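# Open the tuck-front mailer box and leave it standing

## Task

Get the box open so that, at the end, it sits upright with its walls still standing; then release it and pull both grippers away. The open state must persist with no support from the robot, and nothing may be knocked or placed off the table.

## Robot and tools

Robot: two arms, left_arm (on the +y side) and right_arm, each ending in a two-finger parallel gripper. The names say nothing about which side of an image an arm appears on.

Scene frame: origin on the table surface midway between the arms, +x pointing out over the table, +z up. Each result has a state line per arm with the gripper's position in metres and its orientation as a wxyz quaternion in this frame; printed positions can be somewhat wrong, worse at long reach. Gripper frame: fingers extend along its +z, close along its y. The reported point lies between the pads, roughly 1 cm behind the tips.

The 14-number row: every motion call uses rows of 14 numbers, each in [-1, 1]: first left_arm's seven (dx, dy, dz, rx, ry, rz, opening), then right_arm's seven in the same order. Both arms always appear, even if one should not move. dx..rz are offsets, not poses, expressed in that gripper's own axes; 1.0 equals 0.6 m of travel or 180 degrees of turn, and rx, ry, rz form a single rotation vector. Opening is absolute: +1 fully open (0.093 m gap), -1 shut.

execute_actions(actions): a list of actions run one after another. Each action is a table of up to 15 rows, one row per 1/30 s control step; if fewer rows are given, the final row repeats until 15 steps (0.5 s) pass. Every row in an action is an offset from the gripper's measured pose when that action began (for a call's first action, the most recent pose a result printed), not from the preceding row. An empty list just returns state and images.

move(target, speed, blocking): target is one 14-number row, offsets taken from the pose in the latest result that showed one. Each gripper follows a straight line toward its goal; both lines finish together, lasting 0.5 to 10 s and cut off at 10 s. Rotation takes the shorter direction. speed is the top path speed in m/s, 0.002 to 0.5 (default 0.25); rotation is capped at twice that in rad/s. Paths ignore obstacles and the other arm, and the gripper may lag, wander, or overshoot the speed, particularly near full arm extension. The opening is applied at the move's start. With blocking=false the call returns after 0.5 s while motion continues; until a result shows it finished, other moves and action rows are refused, so use wait or stop. The result adds a "move:" line giving the ending (done, off_target, moving, held, fault) and active limits (paced: the commanded pose was clipped; held: a safety check blocked some steps, after which the arm may speed up sharply), plus each gripper's remaining distance from its goal. If only one arm is named, the other finished normally.

wait(seconds): 0 to 10 s, arms keep their last command; returns early when a running move ends. stop(): brakes a running move (needs some distance, more when fast); fingers keep moving. zoom_image(camera, region): enlarged view of [x0, y0, x1, y1] in pixels of that camera's last image, top-left origin, at most 504 by 504. show_instructions(): shows the reference images (pages of the tuck-front mailer box). finished_scene(scene): ends the given scene permanently; call only once the box is open, upright, walls up, and both grippers released and away.

Cameras, all 672x504: cam_head_left, cam_head_right, cam_high, cam_low, cam_left_wrist, cam_right_wrist, returned in that order; approximate intrinsics are given for each.

Motion limits: each control step clips the commanded pose to within 70 mm and 16 degrees of the measured pose, so big offsets need several actions; after an action the arm drifts at most to its last clipped pose. Joint friction can leave the gripper up to about 31 mm short, and very small commands may not move it. When position and orientation conflict, position wins. Elbows never fully straighten. Joint ranges (rad): waist -2.618..3.054, shoulder 0..3.142, elbow 0..3.142, wrist pitch -1.571..1.571, wrist yaw -1.571..1.571, wrist roll -2.094..2.094. "Hand target" lines show where the controller is currently driving each gripper; a "pose unreachable" line means a clearance check altered or blocked that arm's command.

Gripping: grip_measured is the finger motor reading on the same +1 open / -1 closed scale. Pads meet near -0.94, and each mm of object width adds about 0.0208; each gripper has a fixed reading bias of up to about 0.02. Sending a number below the width reading squeezes harder, up to roughly 50 to 62 N per pad (less for parts under about 5 mm thick); on rigid flat objects the reading settles at most about 0.21 below the width value. Keep resending the closing number to stay gripped. The last entry of each arm's Joint positions is the opening in metres, floored at zero.

Holding a stationary arm: in a reply's first call send the offset back to where it should be, then zeros afterwards, always with its intended opening. The robot keeps executing its last command while you are composing a reply.

Heat and faults: carrying loads warms motors. MOTOR HOT appears from 75 °C; at 90 °C that arm halts for 10 s; at 100 °C it goes limp and falls. FAULT lines report any stop.

Avoid: knocking anything off the table (immediate failure), arms colliding or pushing each other, drops, slips, slams and forceful shoves. Contacts are harsher at higher speed and when the target lies farther beyond the contact point, so approach the box slowly with modest overshoot.

Each tool is called after "Call:" in YAML: its name, and indented under it one key for each argument.

## Session

Call:
show_instructions:

Call:
execute_actions:
  actions: []

Reference images for this scene: Tuck-front mailer box page 1, Tuck-front mailer box page 2.

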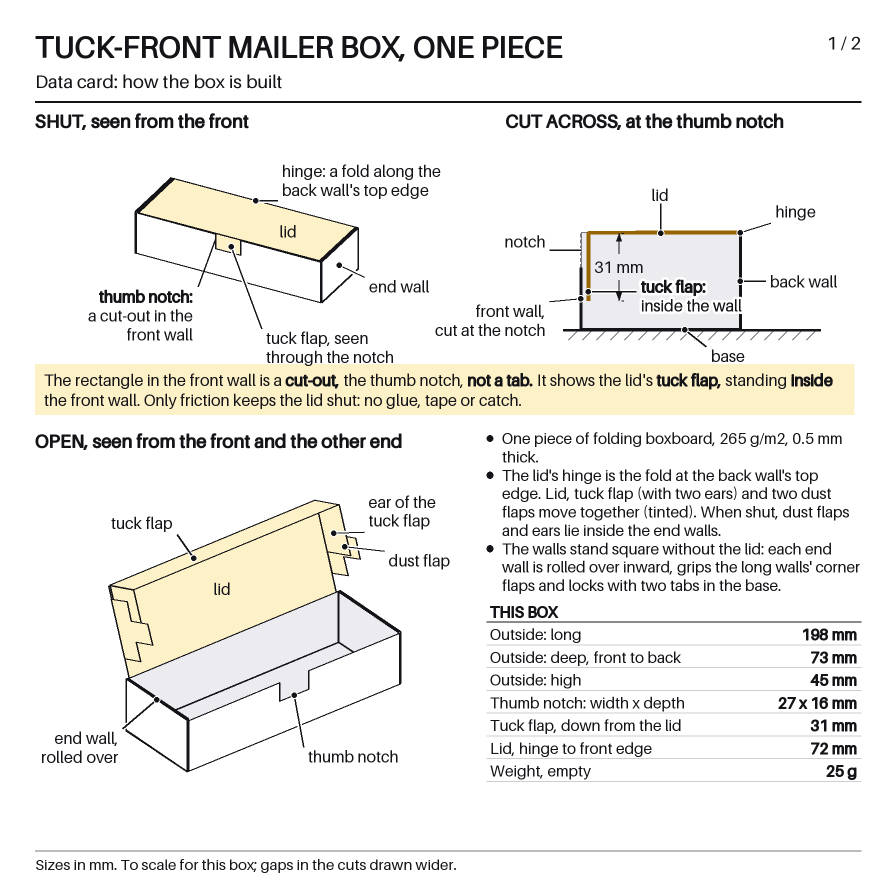

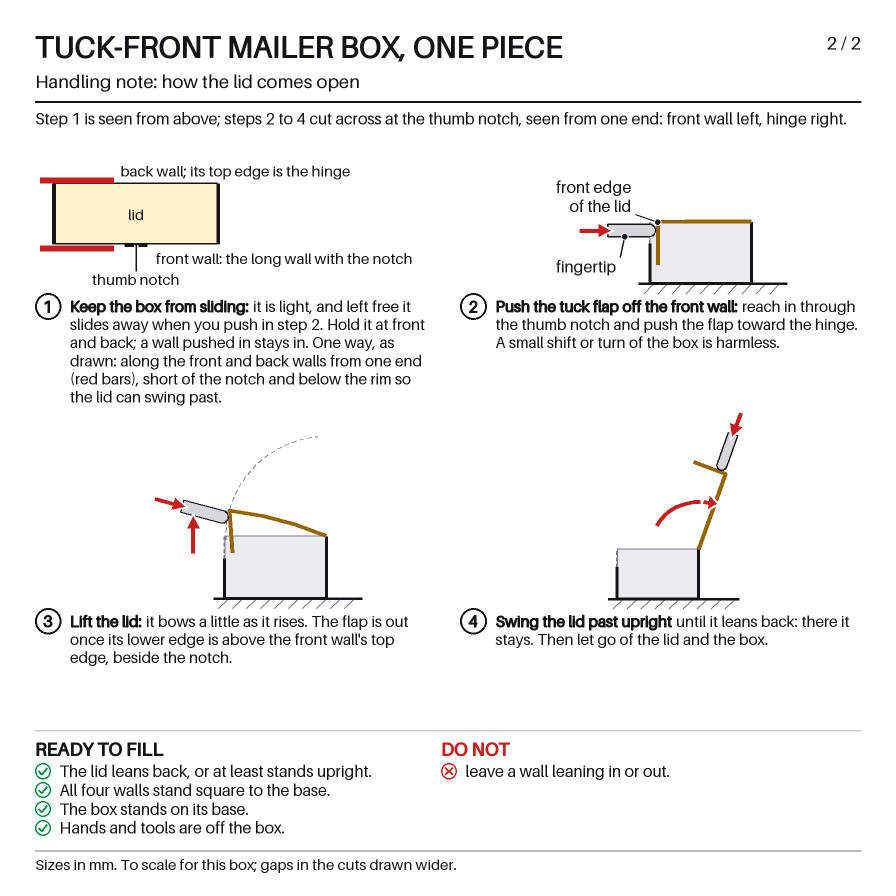

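Scene clock: 0.00 s.
left_arm: end_effector_position=(+0.2130, +0.5824, +0.2671) grip_measured=+0.997 end_effector_quat_wxyz=(-0.221, +0.841, -0.391, +0.302) | right_arm: end_effector_position=(+0.2223, -0.0805, +0.3313) grip_measured=+0.995 end_effector_quat_wxyz=(+0.394, -0.061, +0.668, +0.629)
Joint positions: left_arm=[ 1.281  1.706  1.787 -1.195  0.639 -1.194  0.093] | right_arm=[ 0.434  0.746  0.557  0.306 -0.528  0.98   0.093]
Joint velocities: left_arm=[-0.007 -0.007 -0.007 -0.051 -0.007 -0.037 -0.001] | right_arm=[-0.007 -0.007 -0.012 -0.022 -0.037 -0.095 -0.002]
Motor temperatures (°C, as the motors report them): left_arm=[27 33 31 32 27 25] | right_arm=[27 43 33 37 27 26]
Hand target (left_arm): +0.213, +0.582, +0.267; -0.221, +0.841, -0.391, +0.302
Hand target (right_arm): +0.222, -0.081, +0.331; +0.394, -0.061, +0.668, +0.629

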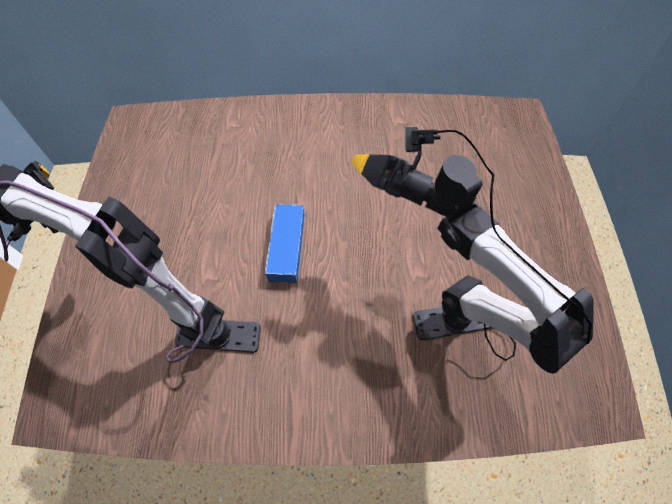

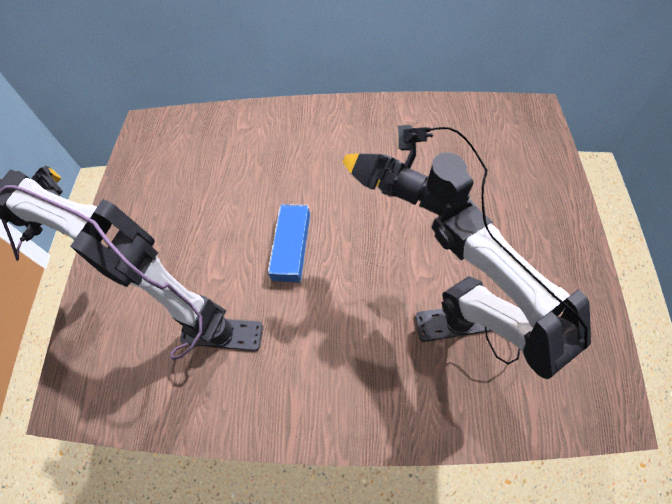

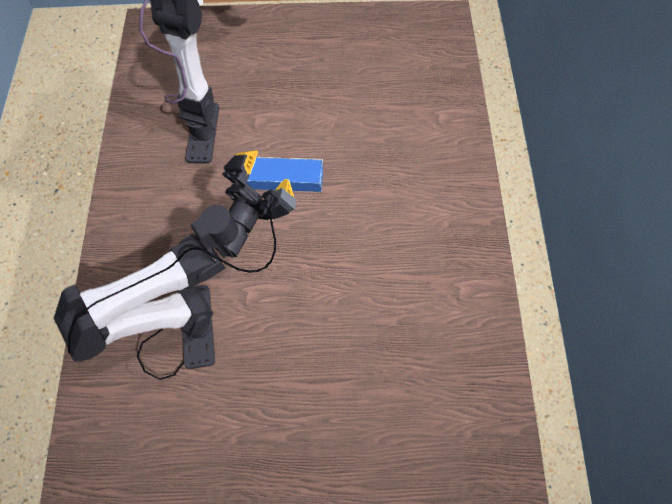

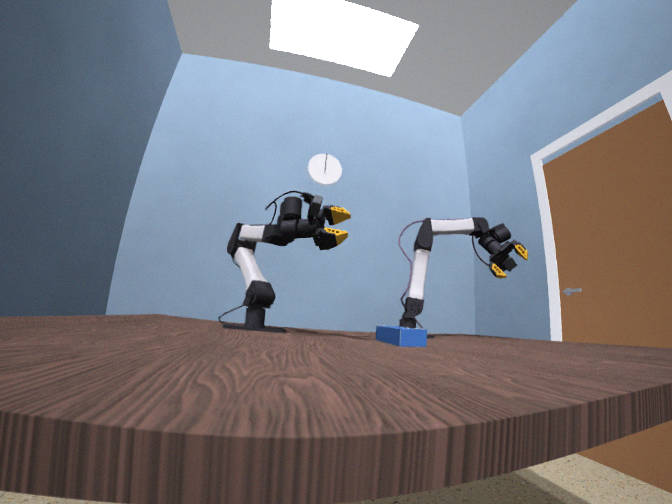

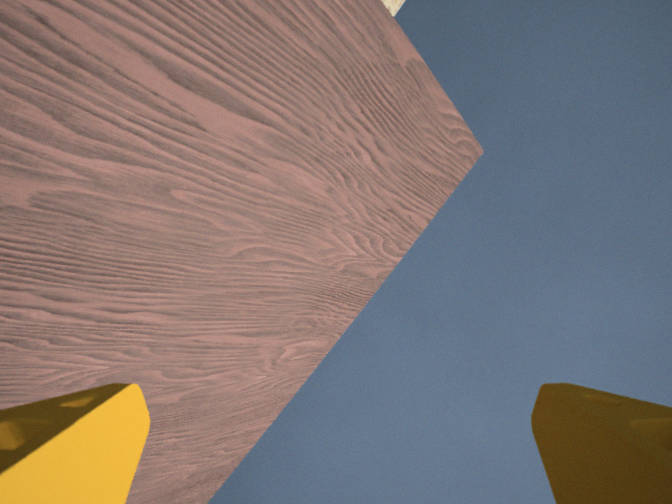

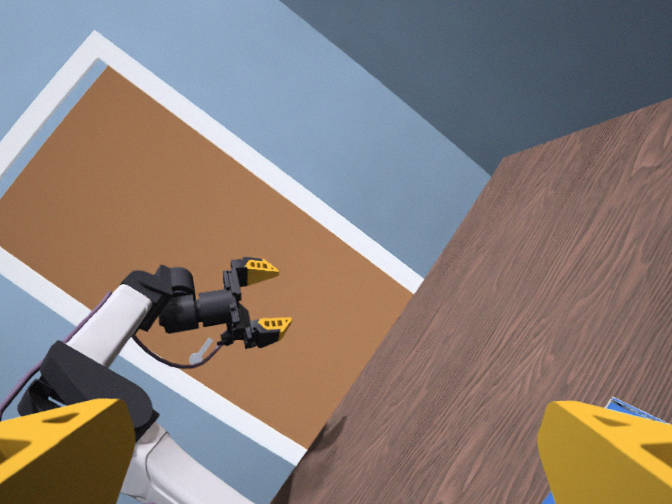

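Call:
zoom_image:
  camera: "cam_head_left"
  region: [220,180,360,300]

Call:
zoom_image:
  camera: "cam_high"
  region: [210,130,350,230]

Region (220, 180, 360, 300) of cam_head_left's 672x504 image, scaled by 3.600, with more detail than that image has; it fills the top 432 rows of this view, and the rest is white.

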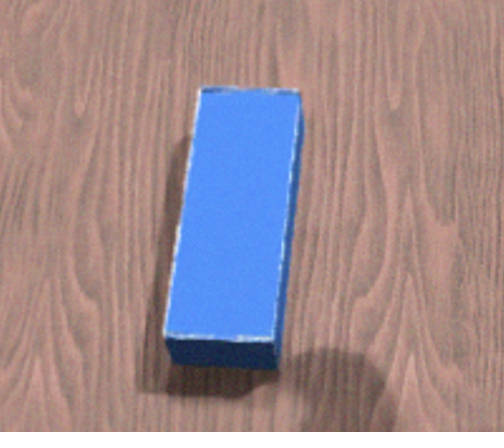

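Region (210, 130, 350, 230) of cam_high's 672x504 image, scaled by 3.600, with more detail than that image has; it fills the top 360 rows of this view, and the rest is white.

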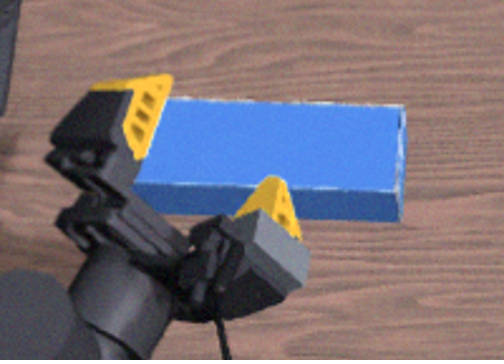

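Call:
move:
  target: [0,0,0,0,0,0,1, 0,0,0,0.451,0.283,0.044,1]

Call:
zoom_image:
  camera: "cam_high"
  region: [210,130,350,230]

Scene clock: 9.97 s.
left_arm: end_effector_position=(+0.2130, +0.5824, +0.2671) grip_measured=+0.997 end_effector_quat_wxyz=(-0.221, +0.841, -0.391, +0.302) | right_arm: end_effector_position=(+0.2239, -0.0815, +0.3250) grip_measured=+0.995 end_effector_quat_wxyz=(+0.159, +0.001, +0.971, +0.178)
Joint positions: left_arm=[ 1.281  1.706  1.787 -1.195  0.639 -1.194  0.093] | right_arm=[ 0.709  1.507  1.968 -1.55   0.002  0.846  0.093]
Joint velocities: left_arm=[ 0.012  0.017 -0.002  0.037 -0.022 -0.051  0.   ] | right_arm=[ 0.012 -0.002  0.002  0.066  0.022  0.022 -0.001]
Motor temperatures (°C, as the motors report them): left_arm=[27 35 32 33 27 25] | right_arm=[27 42 35 39 27 26]
Hand target (left_arm): +0.213, +0.582, +0.267; -0.221, +0.841, -0.391, +0.302
Hand target (right_arm): +0.224, -0.079, +0.331; +0.166, +0.003, +0.969, +0.181
Off the commanded pose (left_arm): 0.000 m, 0 deg.
Off the commanded pose (right_arm): 0.007 m, 28 deg; orientation clipped at the last step of the last action.
joint sent to its limit (right arm) — the command would take joint 4 (wrist pitch) past its lower limit, so that joint was sent only as far as its limit.
move: off_target (right_arm); limits=paced

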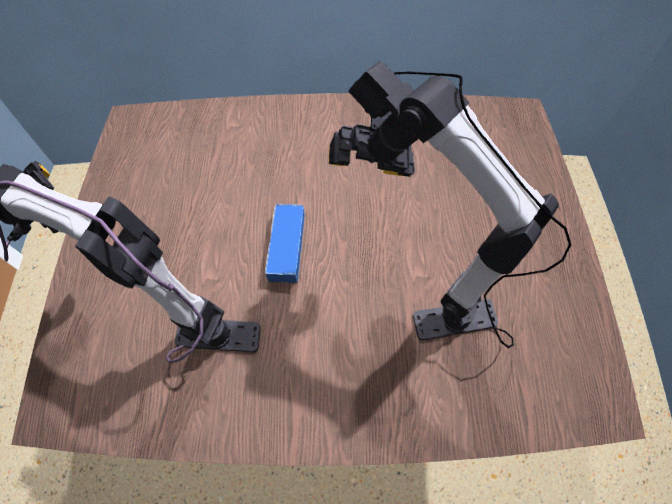

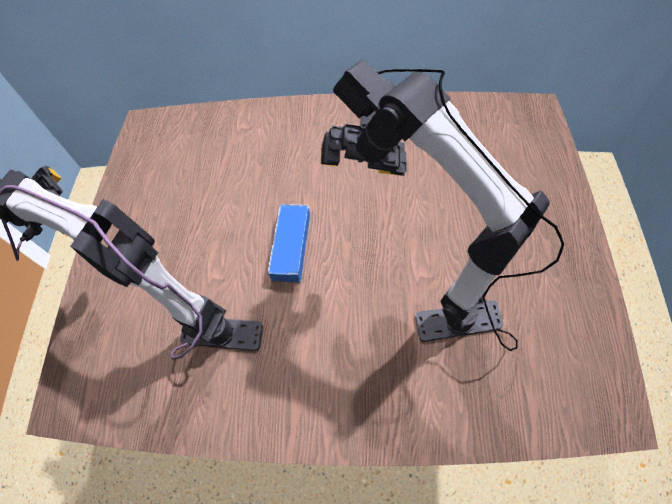

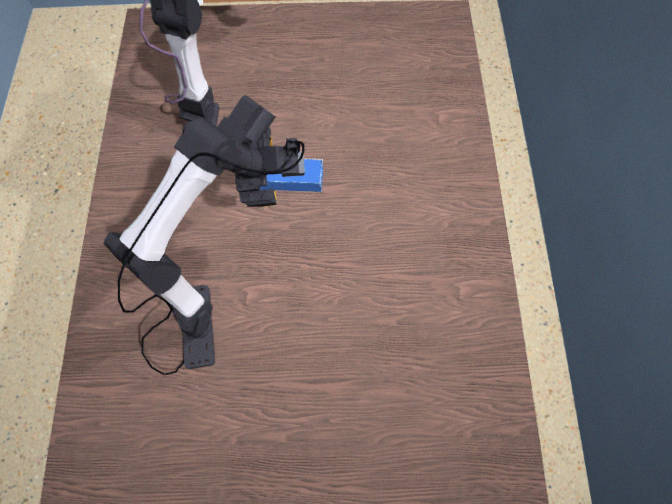

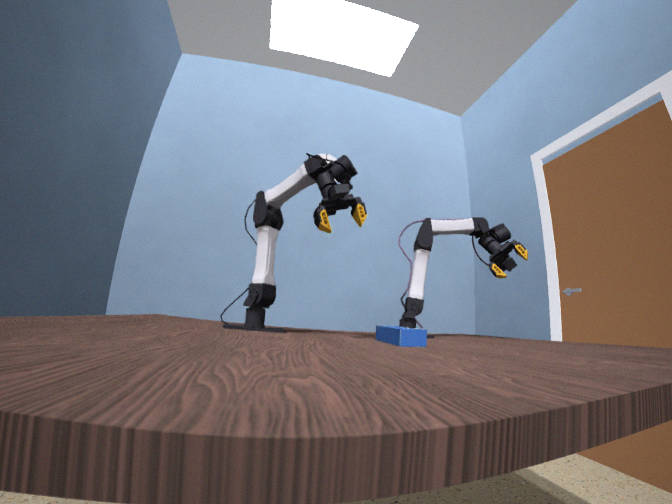

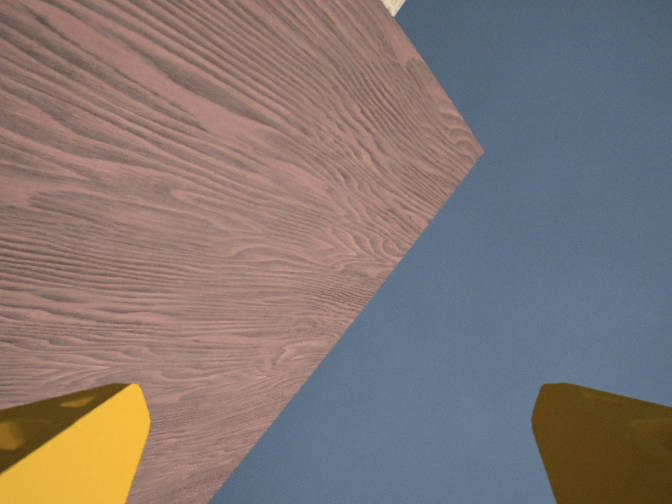

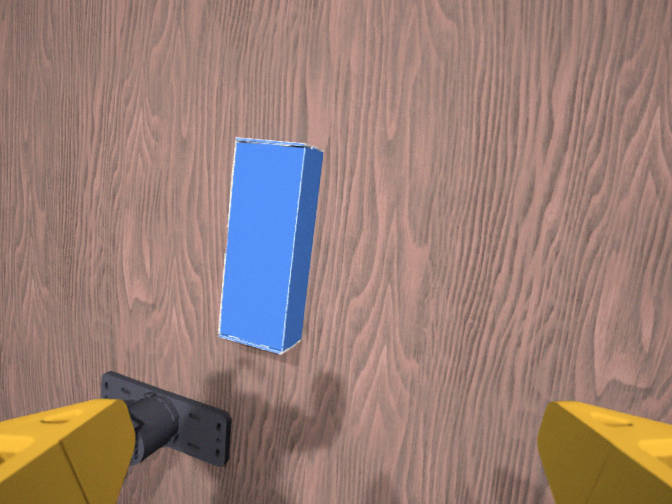

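Region (210, 130, 350, 230) of cam_high's 672x504 image, scaled by 3.600, with more detail than that image has; it fills the top 360 rows of this view, and the rest is white.

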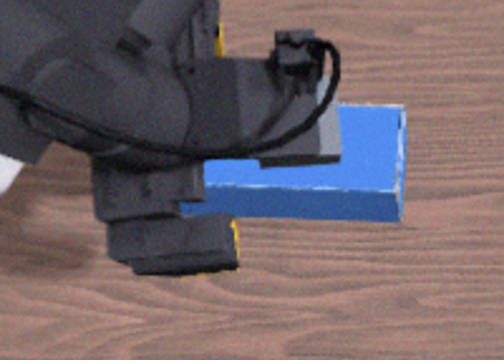

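Call:
move:
  target: [0,0,0,0,0,0,1, 0.12,0.166,0.399,0.114,0.102,0,1]
  speed: 0.15

Scene clock: 15.57 s.
left_arm: end_effector_position=(+0.2130, +0.5824, +0.2671) grip_measured=+0.997 end_effector_quat_wxyz=(-0.221, +0.841, -0.391, +0.302) | right_arm: end_effector_position=(+0.2218, +0.0945, +0.1162) grip_measured=+0.995 end_effector_quat_wxyz=(+0.007, -0.003, +1.000, +0.004)
Joint positions: left_arm=[ 1.281  1.706  1.787 -1.195  0.639 -1.194  0.093] | right_arm=[ 0.975  2.348  2.336 -1.545  0.008  1.106  0.093]
Joint velocities: left_arm=[ 0.017 -0.002  0.012 -0.066 -0.051  0.051 -0.   ] | right_arm=[ 0.007 -0.007  0.002 -0.007 -0.022  0.11  -0.001]
Motor temperatures (°C, as the motors report them): left_arm=[27 35 33 33 27 25] | right_arm=[27 42 36 39 27 26]
Hand target (left_arm): +0.213, +0.582, +0.267; -0.221, +0.841, -0.391, +0.302
Hand target (right_arm): +0.219, +0.098, +0.124; +0.008, -0.001, +1.000, +0.012
Off the commanded pose (left_arm): 0.000 m, 0 deg.
Off the commanded pose (right_arm): 0.010 m, 1 deg.
joint sent to its limit (right arm) — the command would take joint 4 (wrist pitch) past its lower limit, so that joint was sent only as far as its limit.
move: done

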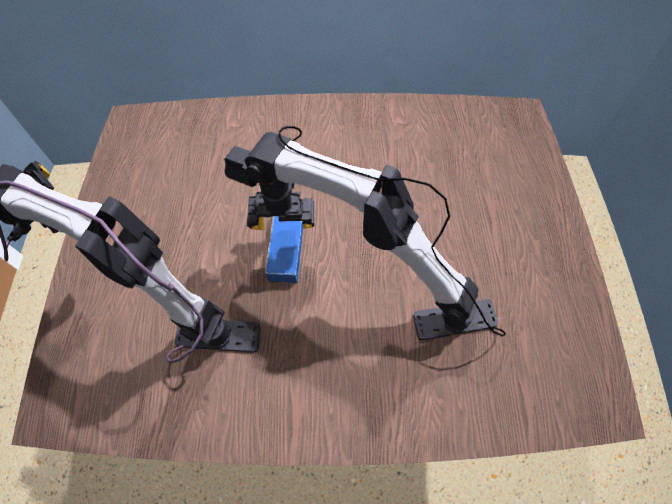

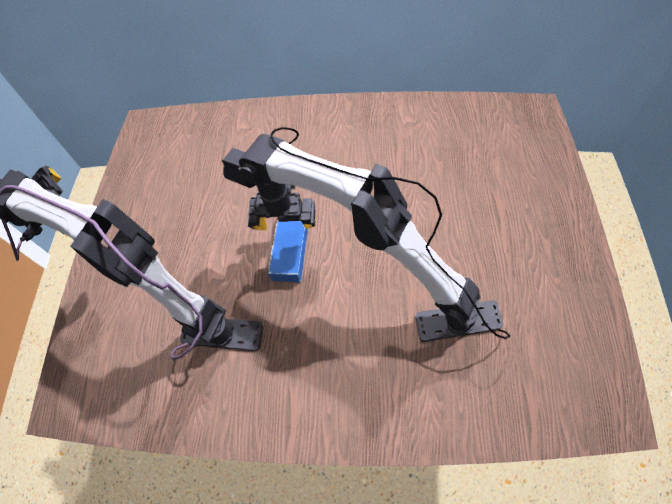

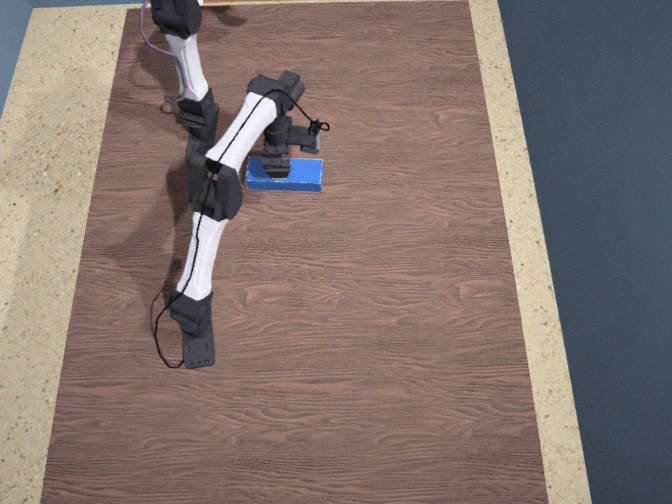

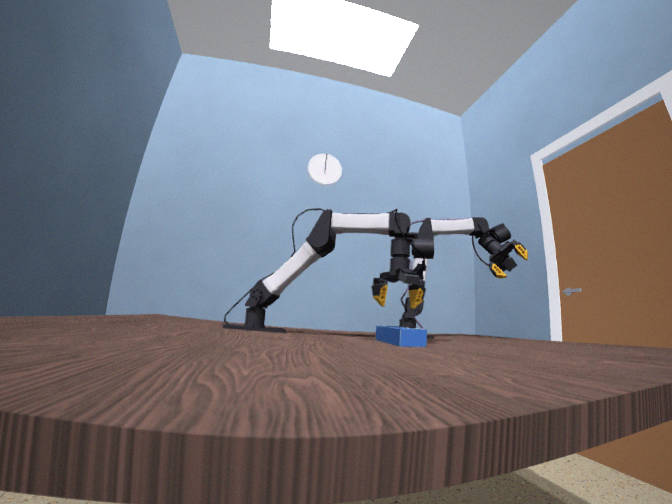

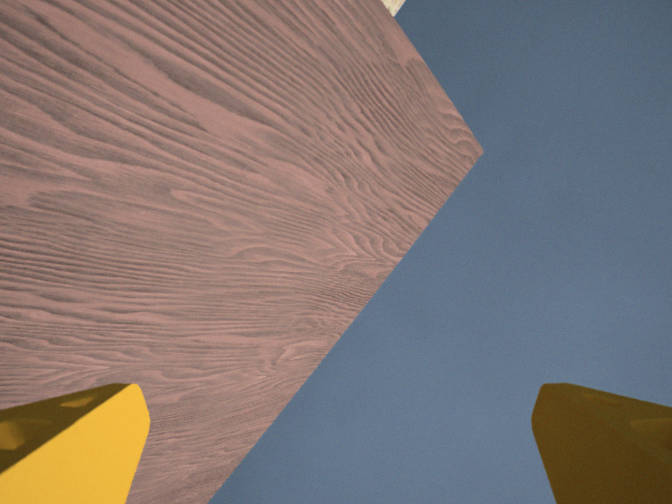

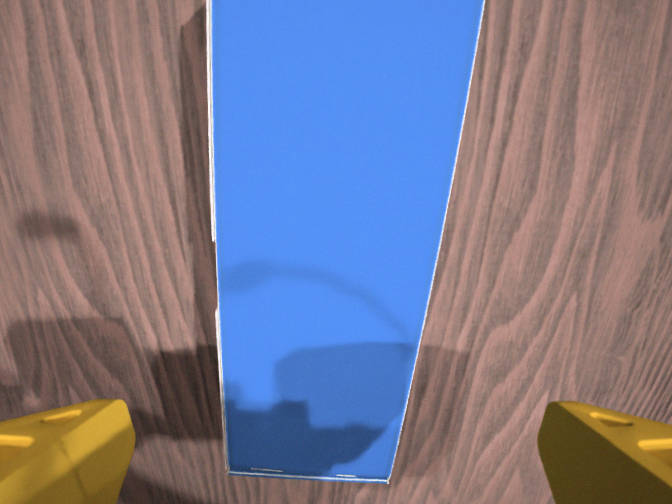

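Call:
move:
  target: [0,0,0,0,0,0,1, 0,0.02,0.08,0,0,0.03,1]
  speed: 0.05

Scene clock: 22.17 s.
left_arm: end_effector_position=(+0.2130, +0.5824, +0.2671) grip_measured=+0.997 end_effector_quat_wxyz=(-0.221, +0.841, -0.391, +0.302) | right_arm: end_effector_position=(+0.2273, +0.1054, +0.0762) grip_measured=+0.995 end_effector_quat_wxyz=(+0.009, +0.045, +0.999, +0.010)
Joint positions: left_arm=[ 1.281  1.706  1.787 -1.195  0.639 -1.194  0.093] | right_arm=[ 0.975  2.366  2.207 -1.385  0.008  1.201  0.093]
Joint velocities: left_arm=[ 0.007 -0.002  0.002  0.007  0.007 -0.022 -0.001] | right_arm=[-0.022  0.002 -0.007 -0.051 -0.007 -0.007  0.001]
Motor temperatures (°C, as the motors report them): left_arm=[27 36 33 34 27 25] | right_arm=[27 45 36 37 27 26]
Hand target (left_arm): +0.213, +0.582, +0.267; -0.221, +0.841, -0.391, +0.302
Hand target (right_arm): +0.222, +0.106, +0.068; +0.006, +0.045, +0.999, +0.004
Off the commanded pose (left_arm): 0.000 m, 0 deg.
Off the commanded pose (right_arm): 0.009 m, 1 deg.
move: done

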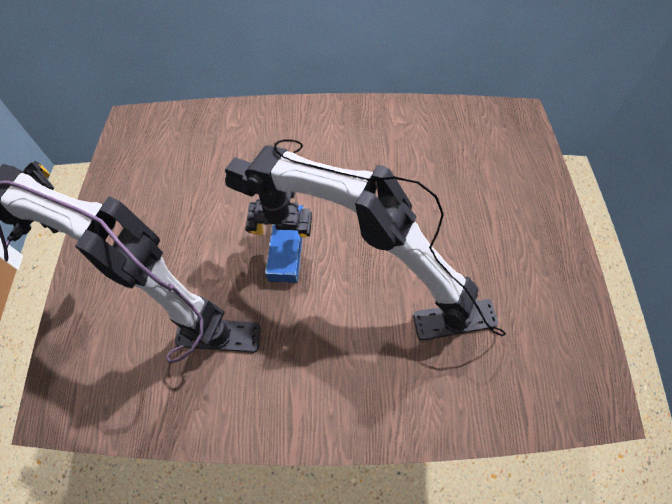

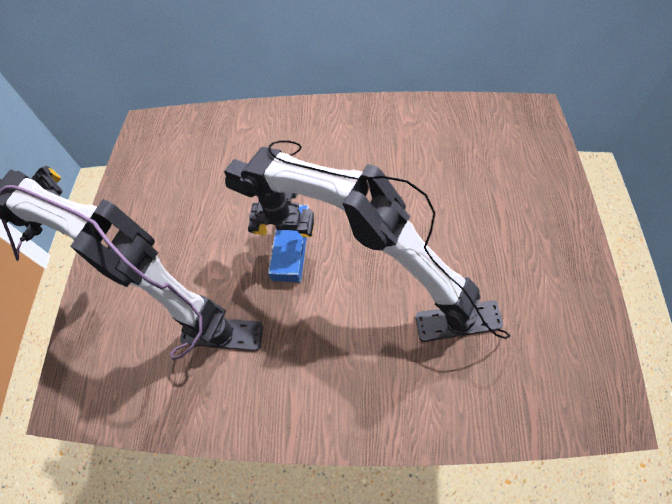

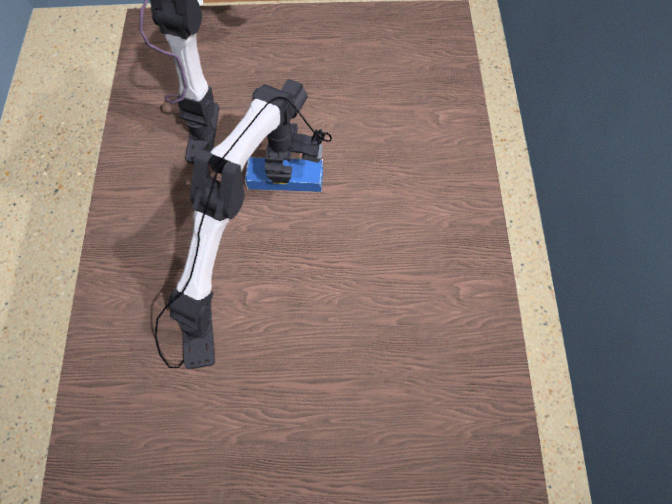

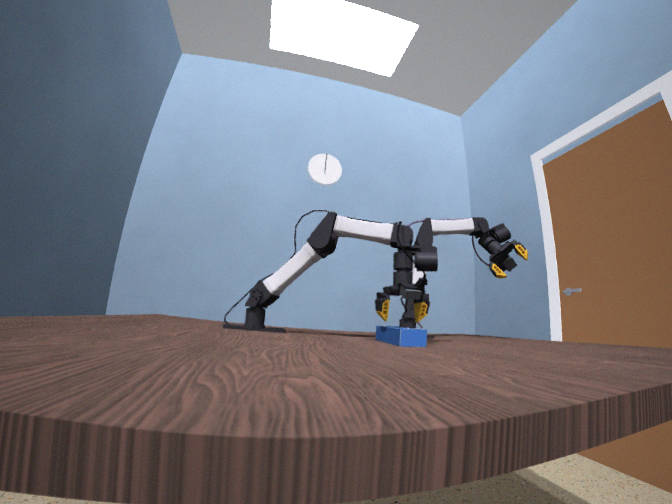

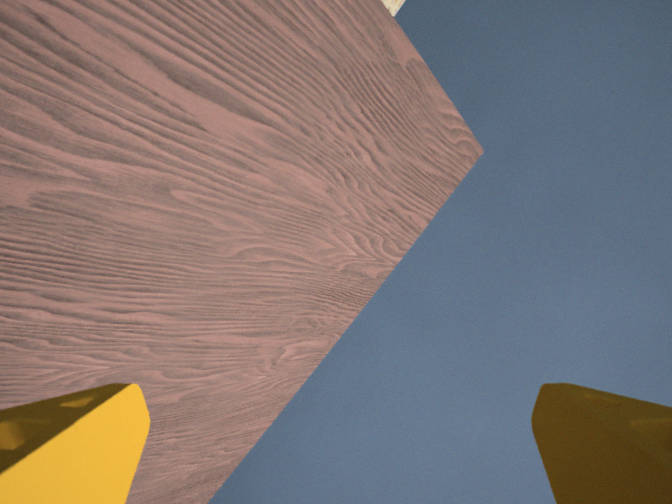

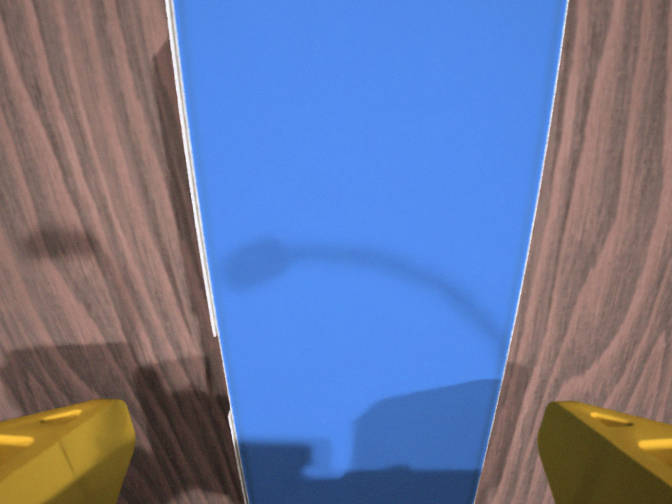

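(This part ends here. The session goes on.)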